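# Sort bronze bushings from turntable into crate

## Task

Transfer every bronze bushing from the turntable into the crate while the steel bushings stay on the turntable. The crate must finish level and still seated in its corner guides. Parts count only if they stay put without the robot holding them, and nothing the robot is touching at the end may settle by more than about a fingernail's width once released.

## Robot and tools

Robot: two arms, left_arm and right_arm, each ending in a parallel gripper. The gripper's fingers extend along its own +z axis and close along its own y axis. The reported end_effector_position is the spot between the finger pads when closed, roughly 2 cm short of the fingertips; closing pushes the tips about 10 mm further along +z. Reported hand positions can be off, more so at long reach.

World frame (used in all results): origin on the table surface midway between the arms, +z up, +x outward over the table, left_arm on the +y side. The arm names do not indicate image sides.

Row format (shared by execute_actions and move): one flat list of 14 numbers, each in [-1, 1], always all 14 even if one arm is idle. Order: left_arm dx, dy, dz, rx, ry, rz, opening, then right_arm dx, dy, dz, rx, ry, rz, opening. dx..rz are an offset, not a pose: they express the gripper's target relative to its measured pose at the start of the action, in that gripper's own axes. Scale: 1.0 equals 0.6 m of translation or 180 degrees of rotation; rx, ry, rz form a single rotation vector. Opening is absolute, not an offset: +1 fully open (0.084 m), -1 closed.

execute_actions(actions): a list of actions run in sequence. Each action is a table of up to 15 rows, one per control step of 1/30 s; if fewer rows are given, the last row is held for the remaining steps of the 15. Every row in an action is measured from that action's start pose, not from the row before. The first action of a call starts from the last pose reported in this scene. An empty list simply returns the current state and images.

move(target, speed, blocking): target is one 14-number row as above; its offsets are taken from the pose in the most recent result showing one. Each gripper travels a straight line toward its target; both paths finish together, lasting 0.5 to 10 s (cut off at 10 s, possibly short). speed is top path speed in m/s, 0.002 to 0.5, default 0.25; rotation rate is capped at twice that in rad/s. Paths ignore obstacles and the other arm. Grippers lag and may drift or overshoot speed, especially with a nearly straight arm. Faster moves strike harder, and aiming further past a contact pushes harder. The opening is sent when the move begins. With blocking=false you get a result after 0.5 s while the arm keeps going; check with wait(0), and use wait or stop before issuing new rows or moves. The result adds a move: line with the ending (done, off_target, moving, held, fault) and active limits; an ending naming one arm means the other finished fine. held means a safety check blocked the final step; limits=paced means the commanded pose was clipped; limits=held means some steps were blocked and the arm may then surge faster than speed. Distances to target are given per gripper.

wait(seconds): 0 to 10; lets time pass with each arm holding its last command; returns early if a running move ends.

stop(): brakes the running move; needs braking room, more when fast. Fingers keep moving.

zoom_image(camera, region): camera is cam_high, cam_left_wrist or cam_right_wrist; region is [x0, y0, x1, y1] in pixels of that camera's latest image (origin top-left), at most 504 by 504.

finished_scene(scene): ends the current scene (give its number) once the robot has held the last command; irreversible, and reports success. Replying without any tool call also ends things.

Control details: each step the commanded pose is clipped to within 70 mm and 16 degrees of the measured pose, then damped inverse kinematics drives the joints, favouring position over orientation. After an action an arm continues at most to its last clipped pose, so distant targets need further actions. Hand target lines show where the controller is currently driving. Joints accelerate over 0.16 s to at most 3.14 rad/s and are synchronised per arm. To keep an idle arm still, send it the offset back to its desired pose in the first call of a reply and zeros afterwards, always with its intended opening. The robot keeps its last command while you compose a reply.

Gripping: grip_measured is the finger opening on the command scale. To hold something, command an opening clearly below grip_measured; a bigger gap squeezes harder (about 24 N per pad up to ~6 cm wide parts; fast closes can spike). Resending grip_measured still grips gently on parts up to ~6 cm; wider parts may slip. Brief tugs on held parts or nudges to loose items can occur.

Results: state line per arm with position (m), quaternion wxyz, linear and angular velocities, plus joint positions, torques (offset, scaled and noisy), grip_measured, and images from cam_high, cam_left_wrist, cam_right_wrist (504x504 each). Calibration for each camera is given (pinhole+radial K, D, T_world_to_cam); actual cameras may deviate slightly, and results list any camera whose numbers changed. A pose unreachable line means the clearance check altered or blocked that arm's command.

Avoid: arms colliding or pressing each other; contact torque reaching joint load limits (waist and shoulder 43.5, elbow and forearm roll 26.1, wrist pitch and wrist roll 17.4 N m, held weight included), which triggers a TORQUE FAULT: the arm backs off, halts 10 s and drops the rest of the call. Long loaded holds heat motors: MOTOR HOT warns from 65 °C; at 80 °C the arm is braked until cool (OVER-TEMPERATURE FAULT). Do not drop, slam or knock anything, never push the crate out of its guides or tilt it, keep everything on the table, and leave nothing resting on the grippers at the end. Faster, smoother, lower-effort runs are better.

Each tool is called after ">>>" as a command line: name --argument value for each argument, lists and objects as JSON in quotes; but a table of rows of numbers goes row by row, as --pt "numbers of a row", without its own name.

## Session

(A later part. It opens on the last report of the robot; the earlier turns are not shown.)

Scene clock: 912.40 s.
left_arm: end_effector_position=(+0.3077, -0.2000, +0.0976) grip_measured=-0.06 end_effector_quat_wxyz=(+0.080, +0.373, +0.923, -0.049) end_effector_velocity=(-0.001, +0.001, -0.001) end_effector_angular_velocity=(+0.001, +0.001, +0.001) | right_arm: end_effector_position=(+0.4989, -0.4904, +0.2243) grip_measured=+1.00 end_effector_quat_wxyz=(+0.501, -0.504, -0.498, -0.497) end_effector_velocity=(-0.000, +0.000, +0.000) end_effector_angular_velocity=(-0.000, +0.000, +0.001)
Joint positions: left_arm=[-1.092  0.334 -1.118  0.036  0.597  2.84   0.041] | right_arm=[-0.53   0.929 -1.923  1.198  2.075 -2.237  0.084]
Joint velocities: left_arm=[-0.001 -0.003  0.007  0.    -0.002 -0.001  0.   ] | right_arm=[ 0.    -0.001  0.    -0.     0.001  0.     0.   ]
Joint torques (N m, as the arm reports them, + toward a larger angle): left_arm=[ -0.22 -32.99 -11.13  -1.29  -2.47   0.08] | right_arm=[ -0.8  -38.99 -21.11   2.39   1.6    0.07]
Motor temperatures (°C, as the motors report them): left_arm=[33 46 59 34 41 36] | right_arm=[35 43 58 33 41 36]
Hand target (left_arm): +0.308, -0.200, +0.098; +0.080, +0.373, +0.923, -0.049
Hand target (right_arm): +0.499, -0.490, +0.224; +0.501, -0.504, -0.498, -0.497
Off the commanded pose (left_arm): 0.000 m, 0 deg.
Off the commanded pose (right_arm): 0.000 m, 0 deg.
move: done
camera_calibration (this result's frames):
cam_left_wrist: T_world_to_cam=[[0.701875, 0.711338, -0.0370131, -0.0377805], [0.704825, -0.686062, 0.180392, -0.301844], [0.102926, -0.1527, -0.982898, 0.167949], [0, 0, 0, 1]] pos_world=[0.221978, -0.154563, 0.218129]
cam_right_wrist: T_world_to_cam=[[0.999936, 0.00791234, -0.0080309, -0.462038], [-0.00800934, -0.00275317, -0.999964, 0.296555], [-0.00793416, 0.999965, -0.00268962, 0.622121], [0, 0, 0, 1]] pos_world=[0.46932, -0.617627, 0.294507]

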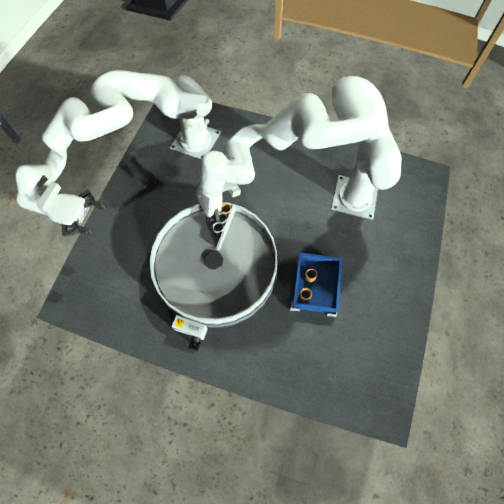

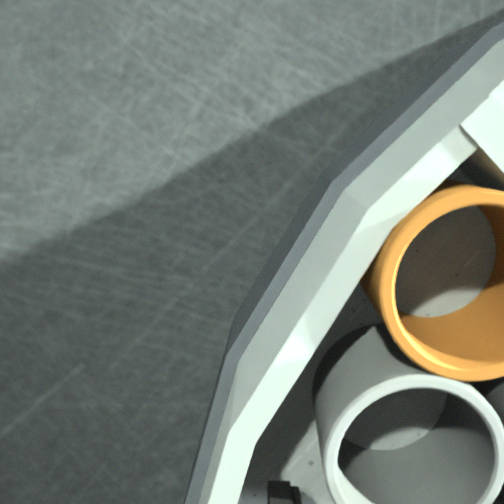

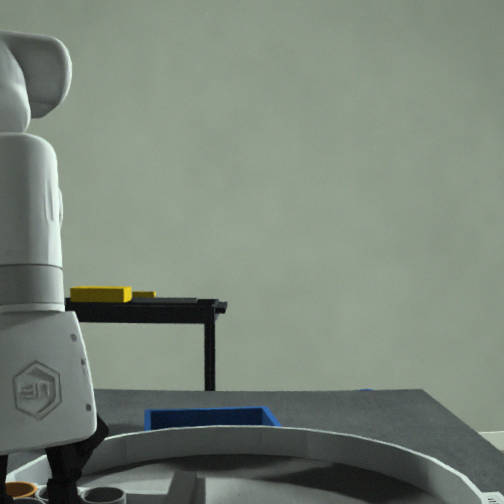

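Close, lift, and carry it beyond the fence to drop.

>>> move --target '[0,0,0,0,0,0,-1,0,0,0,0,0,0,1]'

>>> move --target '[0,0,-0.18,0,0,0,-1,0,0,0,0,0,0,1]' --speed 0.15

Scene clock: 916.67 s.
left_arm: end_effector_position=(+0.3084, -0.2014, +0.0993) grip_measured=-0.56 end_effector_quat_wxyz=(+0.082, +0.373, +0.923, -0.051) end_effector_velocity=(-0.001, +0.001, -0.002) end_effector_angular_velocity=(+0.004, +0.002, -0.001) | right_arm: end_effector_position=(+0.4989, -0.4904, +0.2243) grip_measured=+1.00 end_effector_quat_wxyz=(+0.501, -0.504, -0.498, -0.497) end_effector_velocity=(+0.000, +0.000, +0.000) end_effector_angular_velocity=(+0.001, -0.001, -0.001)
Joint positions: left_arm=[-1.092  0.333 -1.12   0.035  0.595  2.84   0.02 ] | right_arm=[-0.53   0.929 -1.923  1.198  2.075 -2.237  0.084]
Joint velocities: left_arm=[-0.001  0.     0.003  0.     0.001 -0.     0.   ] | right_arm=[ 0.    -0.     0.     0.001 -0.    -0.    -0.   ]
Joint torques (N m, as the arm reports them, + toward a larger angle): left_arm=[  0.99 -27.89  -4.01  -0.96   3.93   0.21] | right_arm=[ -0.56 -38.75 -20.99   1.9    1.57   0.16]
Motor temperatures (°C, as the motors report them): left_arm=[33 46 59 34 41 36] | right_arm=[35 43 58 33 41 36]
Hand target (left_arm): +0.308, -0.200, +0.098; +0.080, +0.373, +0.923, -0.049
Hand target (right_arm): +0.499, -0.490, +0.224; +0.501, -0.504, -0.498, -0.497
Off the commanded pose (left_arm): 0.002 m, 0 deg.
Off the commanded pose (right_arm): 0.000 m, 0 deg.
move: done
camera_calibration (this result's frames):
cam_left_wrist: T_world_to_cam=[[0.701993, 0.711145, -0.0384529, -0.0371535], [0.704341, -0.685259, 0.185269, -0.303856], [0.105403, -0.157142, -0.981935, 0.167578], [0, 0, 0, 1]] pos_world=[0.222436, -0.155465, 0.219417]
cam_right_wrist: T_world_to_cam=[[0.999936, 0.00791217, -0.00803061, -0.462038], [-0.00800905, -0.00275317, -0.999964, 0.296555], [-0.00793399, 0.999965, -0.00268963, 0.622121], [0, 0, 0, 1]] pos_world=[0.46932, -0.617627, 0.294507]

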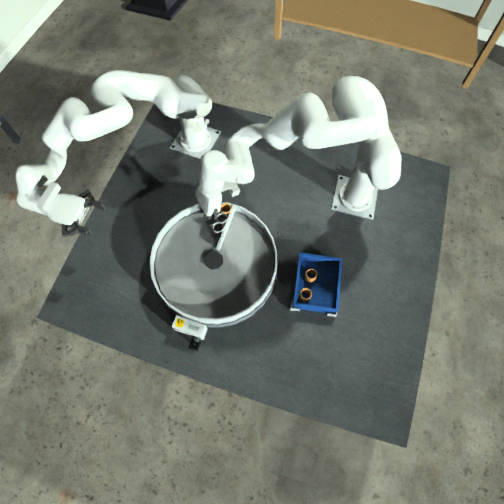

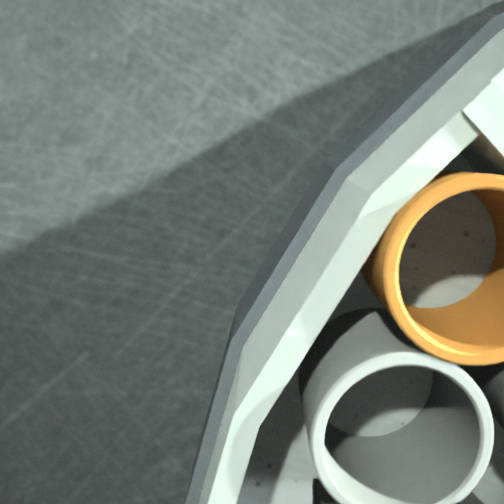

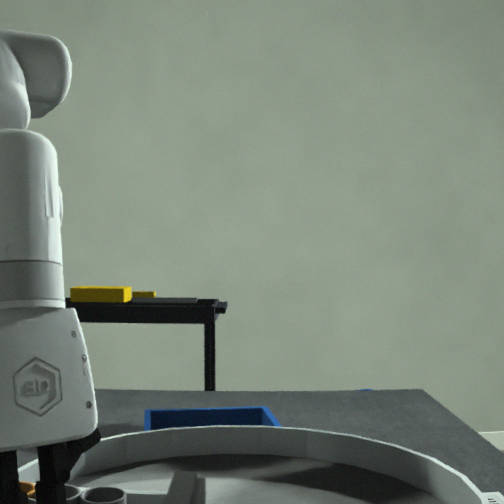

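Scene clock: 917.83 s.
left_arm: end_effector_position=(+0.2960, -0.1841, +0.2042) grip_measured=-1.00 end_effector_quat_wxyz=(+0.082, +0.372, +0.923, -0.050) end_effector_velocity=(+0.000, -0.002, +0.006) end_effector_angular_velocity=(-0.007, -0.003, +0.000) | right_arm: end_effector_position=(+0.4989, -0.4904, +0.2243) grip_measured=+1.00 end_effector_quat_wxyz=(+0.501, -0.504, -0.498, -0.497) end_effector_velocity=(-0.000, -0.000, +0.000) end_effector_angular_velocity=(-0.000, +0.001, +0.001)
Joint positions: left_arm=[-1.097  0.114 -1.153  0.028  0.848  2.845  0.   ] | right_arm=[-0.53   0.929 -1.923  1.198  2.075 -2.237  0.084]
Joint velocities: left_arm=[-0.001 -0.006 -0.006 -0.     0.005 -0.001  0.   ] | right_arm=[-0.    -0.    -0.    -0.     0.001  0.001  0.   ]
Joint torques (N m, as the arm reports them, + toward a larger angle): left_arm=[  0.3  -28.53 -12.65  -1.43  -2.69   0.26] | right_arm=[ -0.37 -39.01 -21.13   2.34   1.6    0.43]
Motor temperatures (°C, as the motors report them): left_arm=[33 46 58 34 41 36] | right_arm=[35 43 58 33 41 36]
Hand target (left_arm): +0.296, -0.184, +0.205; +0.082, +0.372, +0.923, -0.051
Hand target (right_arm): +0.499, -0.490, +0.224; +0.501, -0.504, -0.498, -0.497
Off the commanded pose (left_arm): 0.001 m, 0 deg.
Off the commanded pose (right_arm): 0.000 m, 0 deg.
move: done
camera_calibration (this result's frames):
cam_left_wrist: T_world_to_cam=[[0.701737, 0.711434, -0.0377847, -0.0367644], [0.704679, -0.685313, 0.183776, -0.302492], [0.10485, -0.155588, -0.982242, 0.275151], [0, 0, 0, 1]] pos_world=[0.210109, -0.138336, 0.324466]
cam_right_wrist: T_world_to_cam=[[0.999936, 0.00791213, -0.00803058, -0.462038], [-0.00800902, -0.00275297, -0.999964, 0.296555], [-0.00793395, 0.999965, -0.00268942, 0.622121], [0, 0, 0, 1]] pos_world=[0.46932, -0.617627, 0.294507]

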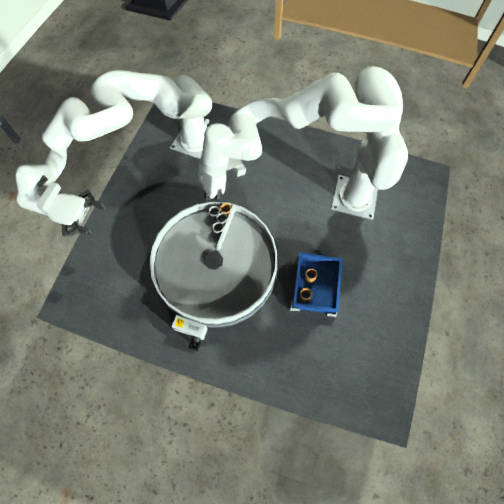

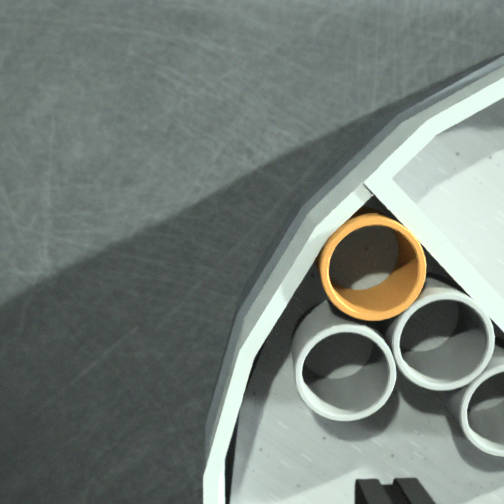

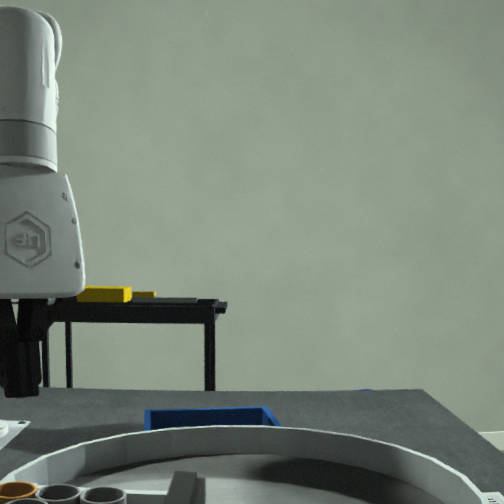

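>>> move --target '[0,0,0,0,0.058,0,-0.05,0,0,0,0,0,0,1]'

>>> move --target '[-0.09,0.006,0.09,0,0,0,-0.05,0,0,0,0,0,0,1]' --speed 0.2

>>> move --target '[0,0,0.08,0,0,0,-0.05,0,0,0,0,0,0,1]' --speed 0.1

Scene clock: 931.60 s.
left_arm: end_effector_position=(+0.2960, -0.1840, +0.2044) grip_measured=-0.06 end_effector_quat_wxyz=(-0.002, +0.375, +0.927, -0.016) end_effector_velocity=(+0.000, +0.000, +0.000) end_effector_angular_velocity=(+0.008, +0.006, -0.002) | right_arm: end_effector_position=(+0.4989, -0.4904, +0.2243) grip_measured=+1.00 end_effector_quat_wxyz=(+0.501, -0.504, -0.498, -0.497) end_effector_velocity=(+0.000, +0.000, +0.000) end_effector_angular_velocity=(+0.002, -0.001, -0.000)
Joint positions: left_arm=[-1.079  0.24  -1.369 -0.032  1.114  2.897  0.041] | right_arm=[-0.53   0.929 -1.923  1.198  2.075 -2.237  0.084]
Joint velocities: left_arm=[ 0.001  0.007 -0.013 -0.001  0.015  0.002 -0.   ] | right_arm=[ 0.    -0.     0.001  0.002  0.001 -0.    -0.   ]
Joint torques (N m, as the arm reports them, + toward a larger angle): left_arm=[  0.28 -33.11 -12.31  -1.3   -2.2    0.29] | right_arm=[ -0.4  -38.84 -21.24   2.45   1.58   0.28]
Motor temperatures (°C, as the motors report them): left_arm=[33 46 59 34 41 36] | right_arm=[35 43 58 33 41 36]
Hand target (left_arm): +0.296, -0.184, +0.204; -0.003, +0.375, +0.927, -0.016
Hand target (right_arm): +0.499, -0.490, +0.224; +0.501, -0.504, -0.498, -0.497
Off the commanded pose (left_arm): 0.000 m, 0 deg.
Off the commanded pose (right_arm): 0.000 m, 0 deg.
move: done
camera_calibration (this result's frames):
cam_left_wrist: T_world_to_cam=[[0.700897, 0.712198, -0.0389417, -0.0361821], [0.71283, -0.701328, 0.003507, -0.270931], [-0.0248132, -0.0302169, -0.999235, 0.340218], [0, 0, 0, 1]] pos_world=[0.22693, -0.153962, 0.339499]
cam_right_wrist: T_world_to_cam=[[0.999936, 0.00791204, -0.00803044, -0.462038], [-0.00800888, -0.00275299, -0.999964, 0.296555], [-0.00793386, 0.999965, -0.00268945, 0.622121], [0, 0, 0, 1]] pos_world=[0.46932, -0.617627, 0.294507]

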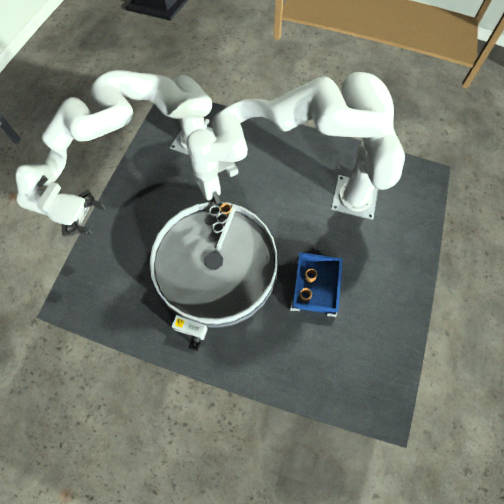

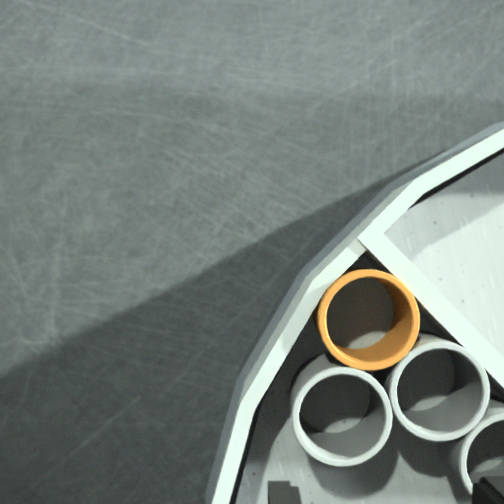

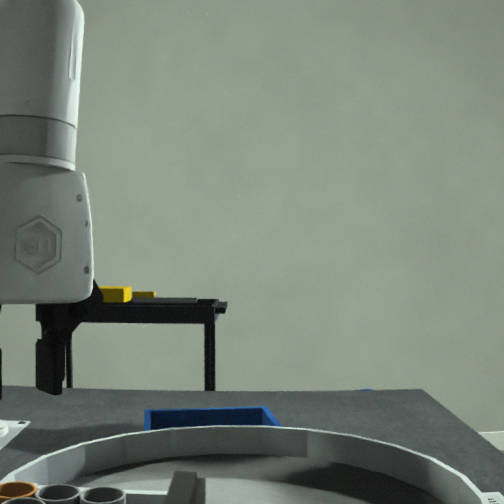

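Scene clock: 932.53 s.
left_arm: end_effector_position=(+0.3363, -0.2208, +0.1514) grip_measured=-0.06 end_effector_quat_wxyz=(-0.002, +0.376, +0.927, -0.017) end_effector_velocity=(+0.001, +0.001, -0.005) end_effector_angular_velocity=(+0.007, +0.005, +0.002) | right_arm: end_effector_position=(+0.4989, -0.4904, +0.2243) grip_measured=+1.00 end_effector_quat_wxyz=(+0.501, -0.504, -0.498, -0.497) end_effector_velocity=(-0.000, -0.000, +0.000) end_effector_angular_velocity=(-0.000, -0.001, +0.000)
Joint positions: left_arm=[-1.053  0.47  -1.545 -0.033  1.059  2.925  0.041] | right_arm=[-0.53   0.929 -1.923  1.198  2.075 -2.237  0.084]
Joint velocities: left_arm=[ 0.002  0.01  -0.003 -0.     0.002  0.    -0.   ] | right_arm=[-0.    -0.001  0.001 -0.     0.    -0.001 -0.   ]
Joint torques (N m, as the arm reports them, + toward a larger angle): left_arm=[  0.26 -38.36 -12.23  -1.16  -2.22   0.13] | right_arm=[ -0.5  -38.85 -21.09   2.23   1.61   0.23]
Motor temperatures (°C, as the motors report them): left_arm=[33 46 59 34 41 36] | right_arm=[35 44 58 33 41 36]
Hand target (left_arm): +0.336, -0.221, +0.151; -0.002, +0.376, +0.927, -0.016
Hand target (right_arm): +0.499, -0.490, +0.224; +0.501, -0.504, -0.498, -0.497
Off the commanded pose (left_arm): 0.001 m, 0 deg.
Off the commanded pose (right_arm): 0.000 m, 0 deg.
move: done
camera_calibration (this result's frames):
cam_left_wrist: T_world_to_cam=[[0.701036, 0.712048, -0.0391877, -0.0403149], [0.71271, -0.701444, 0.0044399, -0.325424], [-0.0243265, -0.031042, -0.999222, 0.286856], [0, 0, 0, 1]] pos_world=[0.267173, -0.190656, 0.286498]
cam_right_wrist: T_world_to_cam=[[0.999936, 0.00791208, -0.00803031, -0.462038], [-0.00800875, -0.00275308, -0.999964, 0.296555], [-0.00793391, 0.999965, -0.00268954, 0.622121], [0, 0, 0, 1]] pos_world=[0.46932, -0.617627, 0.294507]

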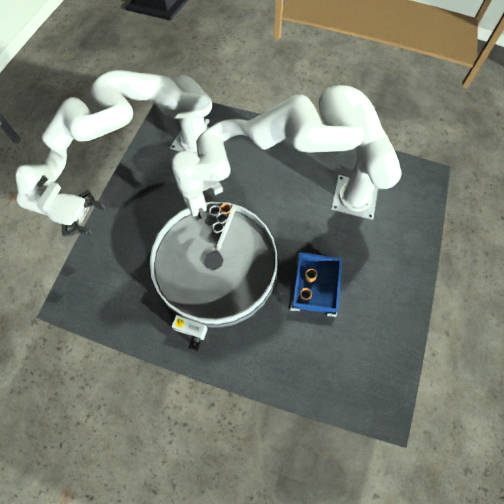

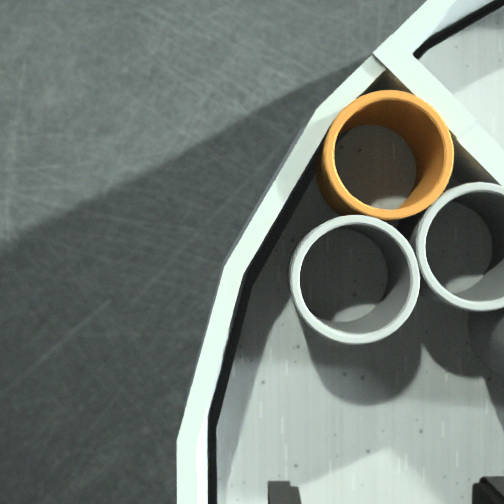

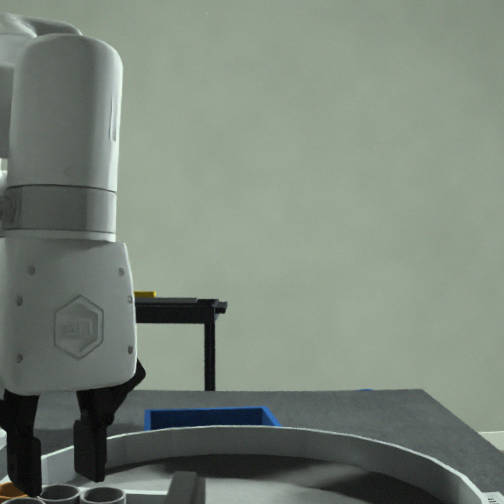

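Scene clock: 933.40 s.
left_arm: end_effector_position=(+0.3357, -0.2226, +0.1042) grip_measured=-0.06 end_effector_quat_wxyz=(-0.001, +0.376, +0.927, -0.017) end_effector_velocity=(+0.001, -0.000, -0.001) end_effector_angular_velocity=(-0.002, -0.001, +0.002) | right_arm: end_effector_position=(+0.4989, -0.4904, +0.2243) grip_measured=+1.00 end_effector_quat_wxyz=(+0.501, -0.504, -0.498, -0.497) end_effector_velocity=(+0.000, -0.000, -0.001) end_effector_angular_velocity=(-0.001, -0.000, -0.001)
Joint positions: left_arm=[-1.056  0.529 -1.494 -0.036  0.948  2.927  0.041] | right_arm=[-0.53   0.929 -1.923  1.198  2.075 -2.237  0.084]
Joint velocities: left_arm=[ 0.001  0.003 -0.    -0.    -0.005 -0.001 -0.   ] | right_arm=[-0.     0.001 -0.001 -0.001 -0.001 -0.001 -0.   ]
Joint torques (N m, as the arm reports them, + toward a larger angle): left_arm=[  0.43 -38.06 -11.74  -0.93  -2.39  -0.09] | right_arm=[ -0.61 -38.94 -21.03   2.2    1.53   0.15]
Motor temperatures (°C, as the motors report them): left_arm=[33 46 59 34 41 36] | right_arm=[35 44 58 33 41 36]
Hand target (left_arm): +0.336, -0.222, +0.103; -0.002, +0.376, +0.927, -0.017
Hand target (right_arm): +0.499, -0.490, +0.224; +0.501, -0.504, -0.498, -0.497
Off the commanded pose (left_arm): 0.001 m, 0 deg.
Off the commanded pose (right_arm): 0.000 m, 0 deg.
move: done
camera_calibration (this result's frames):
cam_left_wrist: T_world_to_cam=[[0.701152, 0.711914, -0.039556, -0.0404819], [0.712614, -0.701534, 0.00555198, -0.326148], [-0.0237973, -0.032081, -0.999202, 0.239189], [0, 0, 0, 1]] pos_world=[0.266494, -0.192311, 0.239207]
cam_right_wrist: T_world_to_cam=[[0.999936, 0.00791208, -0.00802989, -0.462038], [-0.00800833, -0.00275303, -0.999964, 0.296555], [-0.0079339, 0.999965, -0.00268949, 0.622121], [0, 0, 0, 1]] pos_world=[0.46932, -0.617627, 0.294507]

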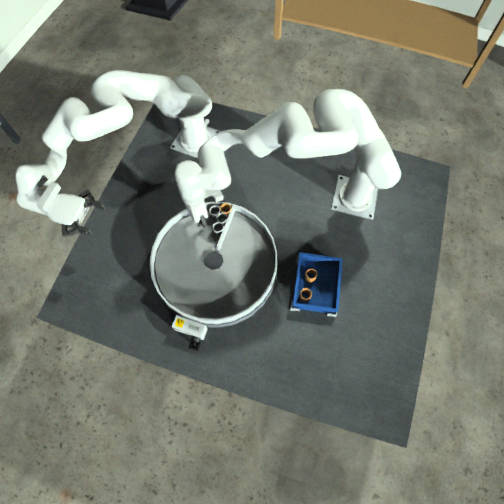

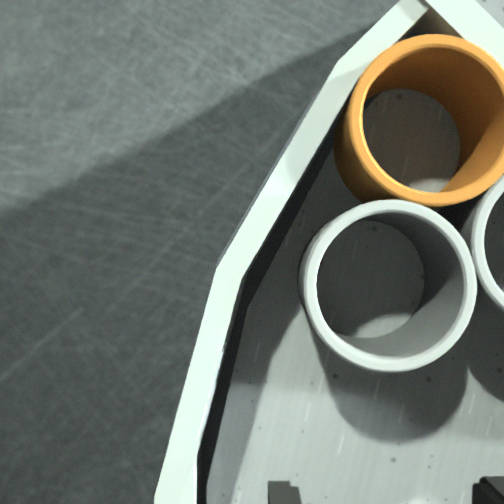

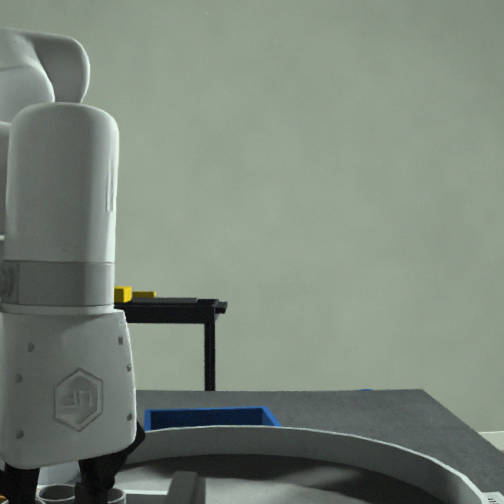

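Aligned like the successful one. Slide, close, lift.

>>> move --target '[0.09,0,0.005,0,0,0,-0.05,0,0,0,0,0,0,1]' --speed 0.03

Scene clock: 938.67 s.
left_arm: end_effector_position=(+0.3000, -0.1928, +0.1069) grip_measured=-0.08 end_effector_quat_wxyz=(+0.008, +0.376, +0.926, -0.025) end_effector_velocity=(+0.001, +0.001, -0.001) end_effector_angular_velocity=(-0.003, -0.003, +0.004) | right_arm: end_effector_position=(+0.4989, -0.4904, +0.2243) grip_measured=+1.00 end_effector_quat_wxyz=(+0.501, -0.504, -0.498, -0.497) end_effector_velocity=(+0.001, -0.000, +0.000) end_effector_angular_velocity=(-0.001, -0.002, -0.002)
Joint positions: left_arm=[-1.082  0.367 -1.246 -0.04   0.837  2.908  0.041] | right_arm=[-0.53   0.929 -1.923  1.198  2.075 -2.237  0.084]
Joint velocities: left_arm=[ 0.003 -0.002  0.008  0.001 -0.01  -0.001 -0.001] | right_arm=[-0.    -0.    -0.001  0.001 -0.001 -0.     0.   ]
Joint torques (N m, as the arm reports them, + toward a larger angle): left_arm=[  7.43 -22.68   0.54   0.43   8.2   -0.07] | right_arm=[ -0.65 -39.2  -21.06   2.14   1.58   0.28]
Motor temperatures (°C, as the motors report them): left_arm=[33 46 59 34 41 36] | right_arm=[35 44 58 33 41 36]
Hand target (left_arm): +0.297, -0.185, +0.101; -0.001, +0.376, +0.927, -0.017
Hand target (right_arm): +0.499, -0.490, +0.224; +0.501, -0.504, -0.498, -0.497
Off the commanded pose (left_arm): 0.010 m, 1 deg.
Off the commanded pose (right_arm): 0.000 m, 0 deg.
move: off_target (left_arm)
camera_calibration (this result's frames):
cam_left_wrist: T_world_to_cam=[[0.702637, 0.710028, -0.0464898, -0.0366093], [0.711454, -0.702107, 0.0296459, -0.282186], [-0.0115914, -0.0539057, -0.998479, 0.234001], [0, 0, 0, 1]] pos_world=[0.229198, -0.159517, 0.240309]
cam_right_wrist: T_world_to_cam=[[0.999936, 0.00791203, -0.00802991, -0.462038], [-0.00800835, -0.00275305, -0.999964, 0.296555], [-0.00793385, 0.999965, -0.00268951, 0.622121], [0, 0, 0, 1]] pos_world=[0.46932, -0.617627, 0.294507]

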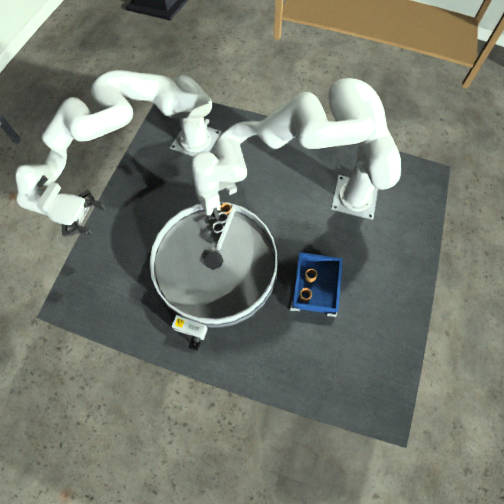

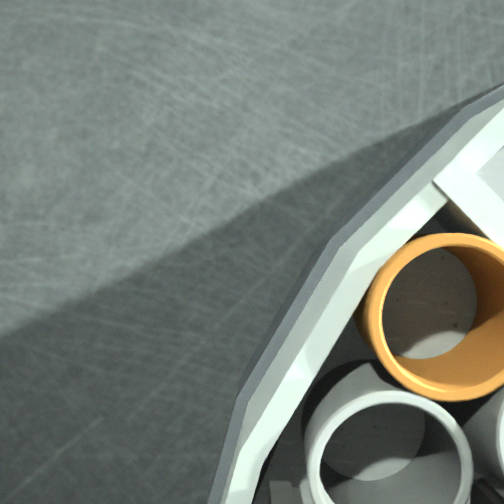

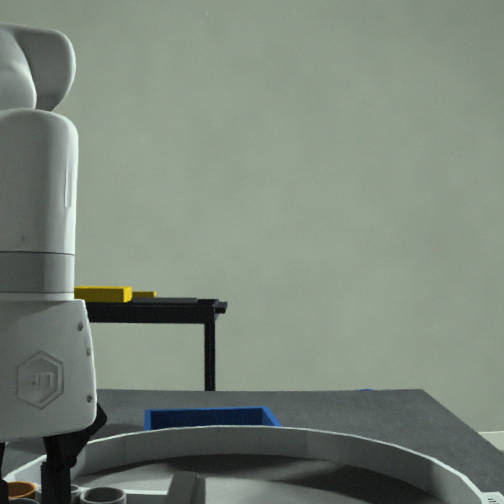

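>>> move --target '[0,0,0,0,0,0,-1,0,0,0,0,0,0,1]'

>>> move --target '[0,0,-0.18,0,0,0,-1,0,0,0,0,0,0,1]' --speed 0.15

Scene clock: 943.03 s.
left_arm: end_effector_position=(+0.3009, -0.1928, +0.1070) grip_measured=-0.19 end_effector_quat_wxyz=(+0.009, +0.376, +0.926, -0.025) end_effector_velocity=(-0.003, -0.001, -0.000) end_effector_angular_velocity=(+0.001, +0.002, -0.004) | right_arm: end_effector_position=(+0.4989, -0.4904, +0.2243) grip_measured=+1.00 end_effector_quat_wxyz=(+0.501, -0.504, -0.498, -0.497) end_effector_velocity=(-0.000, +0.000, -0.000) end_effector_angular_velocity=(+0.001, +0.002, +0.001)
Joint positions: left_arm=[-1.081  0.367 -1.246 -0.039  0.835  2.907  0.036] | right_arm=[-0.53   0.929 -1.923  1.198  2.075 -2.237  0.084]
Joint velocities: left_arm=[-0.005 -0.001  0.002 -0.002  0.001 -0.     0.   ] | right_arm=[-0.     0.001  0.    -0.     0.001  0.001 -0.   ]
Joint torques (N m, as the arm reports them, + toward a larger angle): left_arm=[  1.85 -25.1   -2.75  -0.77   4.34   0.03] | right_arm=[ -0.83 -39.06 -21.18   2.26   1.5    0.26]
Motor temperatures (°C, as the motors report them): left_arm=[33 46 57 34 43 36] | right_arm=[35 44 58 33 41 36]
Hand target (left_arm): +0.300, -0.193, +0.107; +0.008, +0.376, +0.926, -0.025
Hand target (right_arm): +0.499, -0.490, +0.224; +0.501, -0.504, -0.498, -0.497
Off the commanded pose (left_arm): 0.001 m, 0 deg.
Off the commanded pose (right_arm): 0.000 m, 0 deg.
move: done
camera_calibration (this result's frames):
cam_left_wrist: T_world_to_cam=[[0.701877, 0.710784, -0.0464121, -0.0369507], [0.712222, -0.701261, 0.0311779, -0.283041], [-0.0103862, -0.0549388, -0.998436, 0.23358], [0, 0, 0, 1]] pos_world=[0.229949, -0.159389, 0.240324]
cam_right_wrist: T_world_to_cam=[[0.999936, 0.00791204, -0.00803002, -0.462038], [-0.00800846, -0.00275307, -0.999964, 0.296555], [-0.00793386, 0.999965, -0.00268953, 0.622121], [0, 0, 0, 1]] pos_world=[0.46932, -0.617627, 0.294507]

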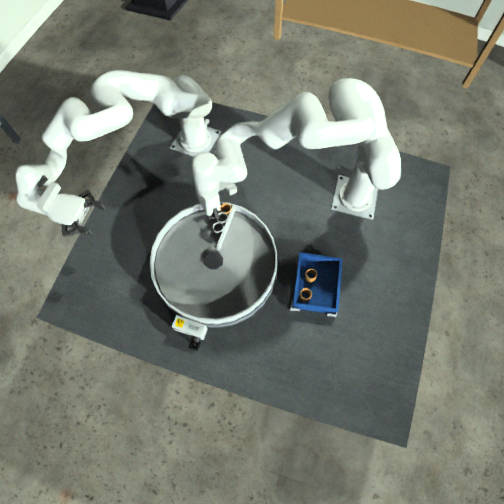

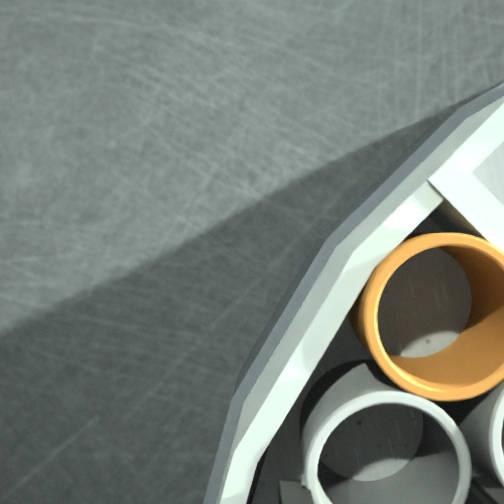

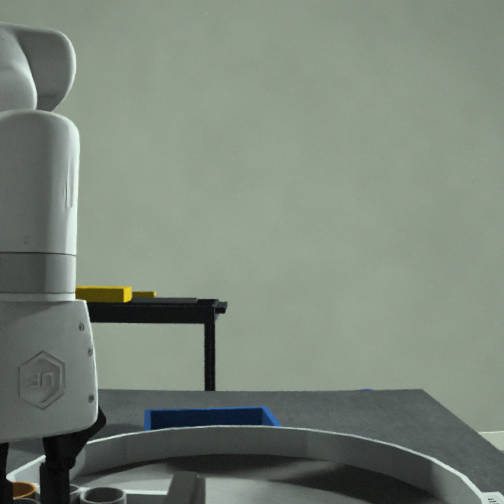

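Scene clock: 944.17 s.
left_arm: end_effector_position=(+0.3010, -0.1864, +0.2136) grip_measured=-0.19 end_effector_quat_wxyz=(+0.009, +0.376, +0.926, -0.024) end_effector_velocity=(+0.000, -0.000, +0.004) end_effector_angular_velocity=(-0.001, -0.000, +0.000) | right_arm: end_effector_position=(+0.4989, -0.4904, +0.2243) grip_measured=+1.00 end_effector_quat_wxyz=(+0.501, -0.504, -0.498, -0.497) end_effector_velocity=(+0.000, +0.000, +0.000) end_effector_angular_velocity=(-0.001, -0.000, +0.000)
Joint positions: left_arm=[-1.073  0.227 -1.373 -0.032  1.104  2.903  0.036] | right_arm=[-0.53   0.929 -1.923  1.198  2.075 -2.237  0.084]
Joint velocities: left_arm=[ 0.    -0.002 -0.009  0.     0.01  -0.     0.   ] | right_arm=[ 0.    -0.001 -0.001 -0.001 -0.     0.    -0.   ]
Joint torques (N m, as the arm reports them, + toward a larger angle): left_arm=[  0.33 -33.8  -12.95  -1.38  -2.25   0.17] | right_arm=[ -0.49 -38.88 -21.     2.33   1.58   0.18]
Motor temperatures (°C, as the motors report them): left_arm=[33 46 57 34 43 36] | right_arm=[35 44 58 33 41 36]
Hand target (left_arm): +0.301, -0.187, +0.215; +0.009, +0.376, +0.926, -0.025
Hand target (right_arm): +0.499, -0.490, +0.224; +0.501, -0.504, -0.498, -0.497
Off the commanded pose (left_arm): 0.001 m, 0 deg.
Off the commanded pose (right_arm): 0.000 m, 0 deg.
move: done
camera_calibration (this result's frames):
cam_left_wrist: T_world_to_cam=[[0.701591, 0.711114, -0.0456926, -0.0365858], [0.712494, -0.701061, 0.0294262, -0.281584], [-0.0111079, -0.0532008, -0.998522, 0.340974], [0, 0, 0, 1]] pos_world=[0.230083, -0.153251, 0.347085]
cam_right_wrist: T_world_to_cam=[[0.999936, 0.00791191, -0.00803012, -0.462038], [-0.00800856, -0.00275301, -0.999964, 0.296555], [-0.00793373, 0.999965, -0.00268947, 0.622121], [0, 0, 0, 1]] pos_world=[0.46932, -0.617627, 0.294507]

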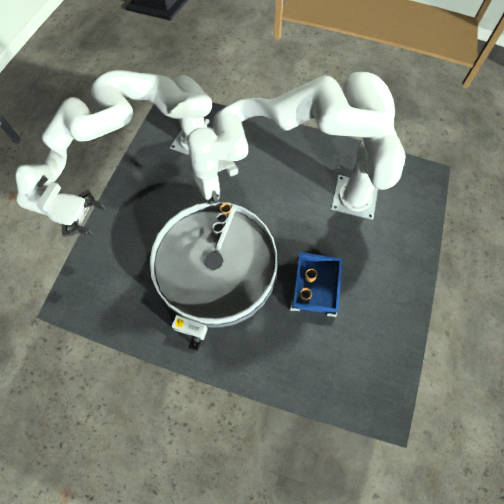

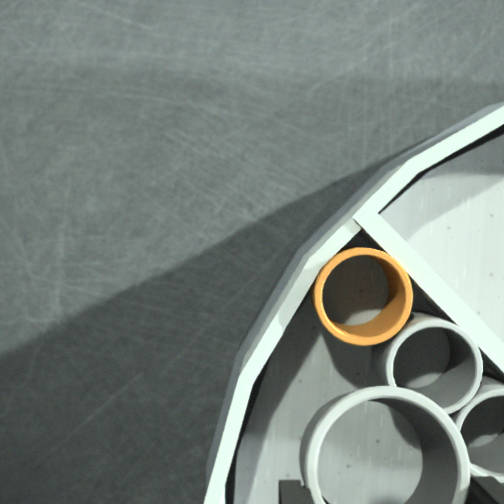

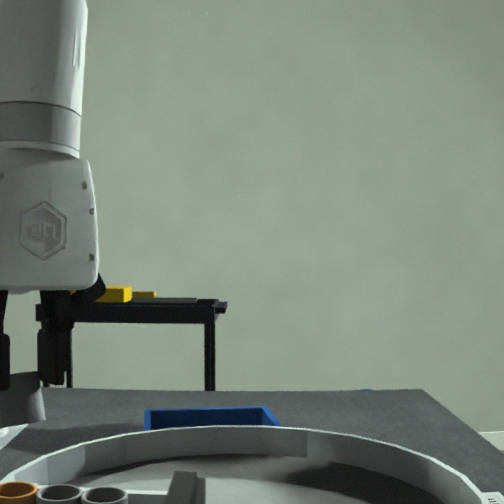

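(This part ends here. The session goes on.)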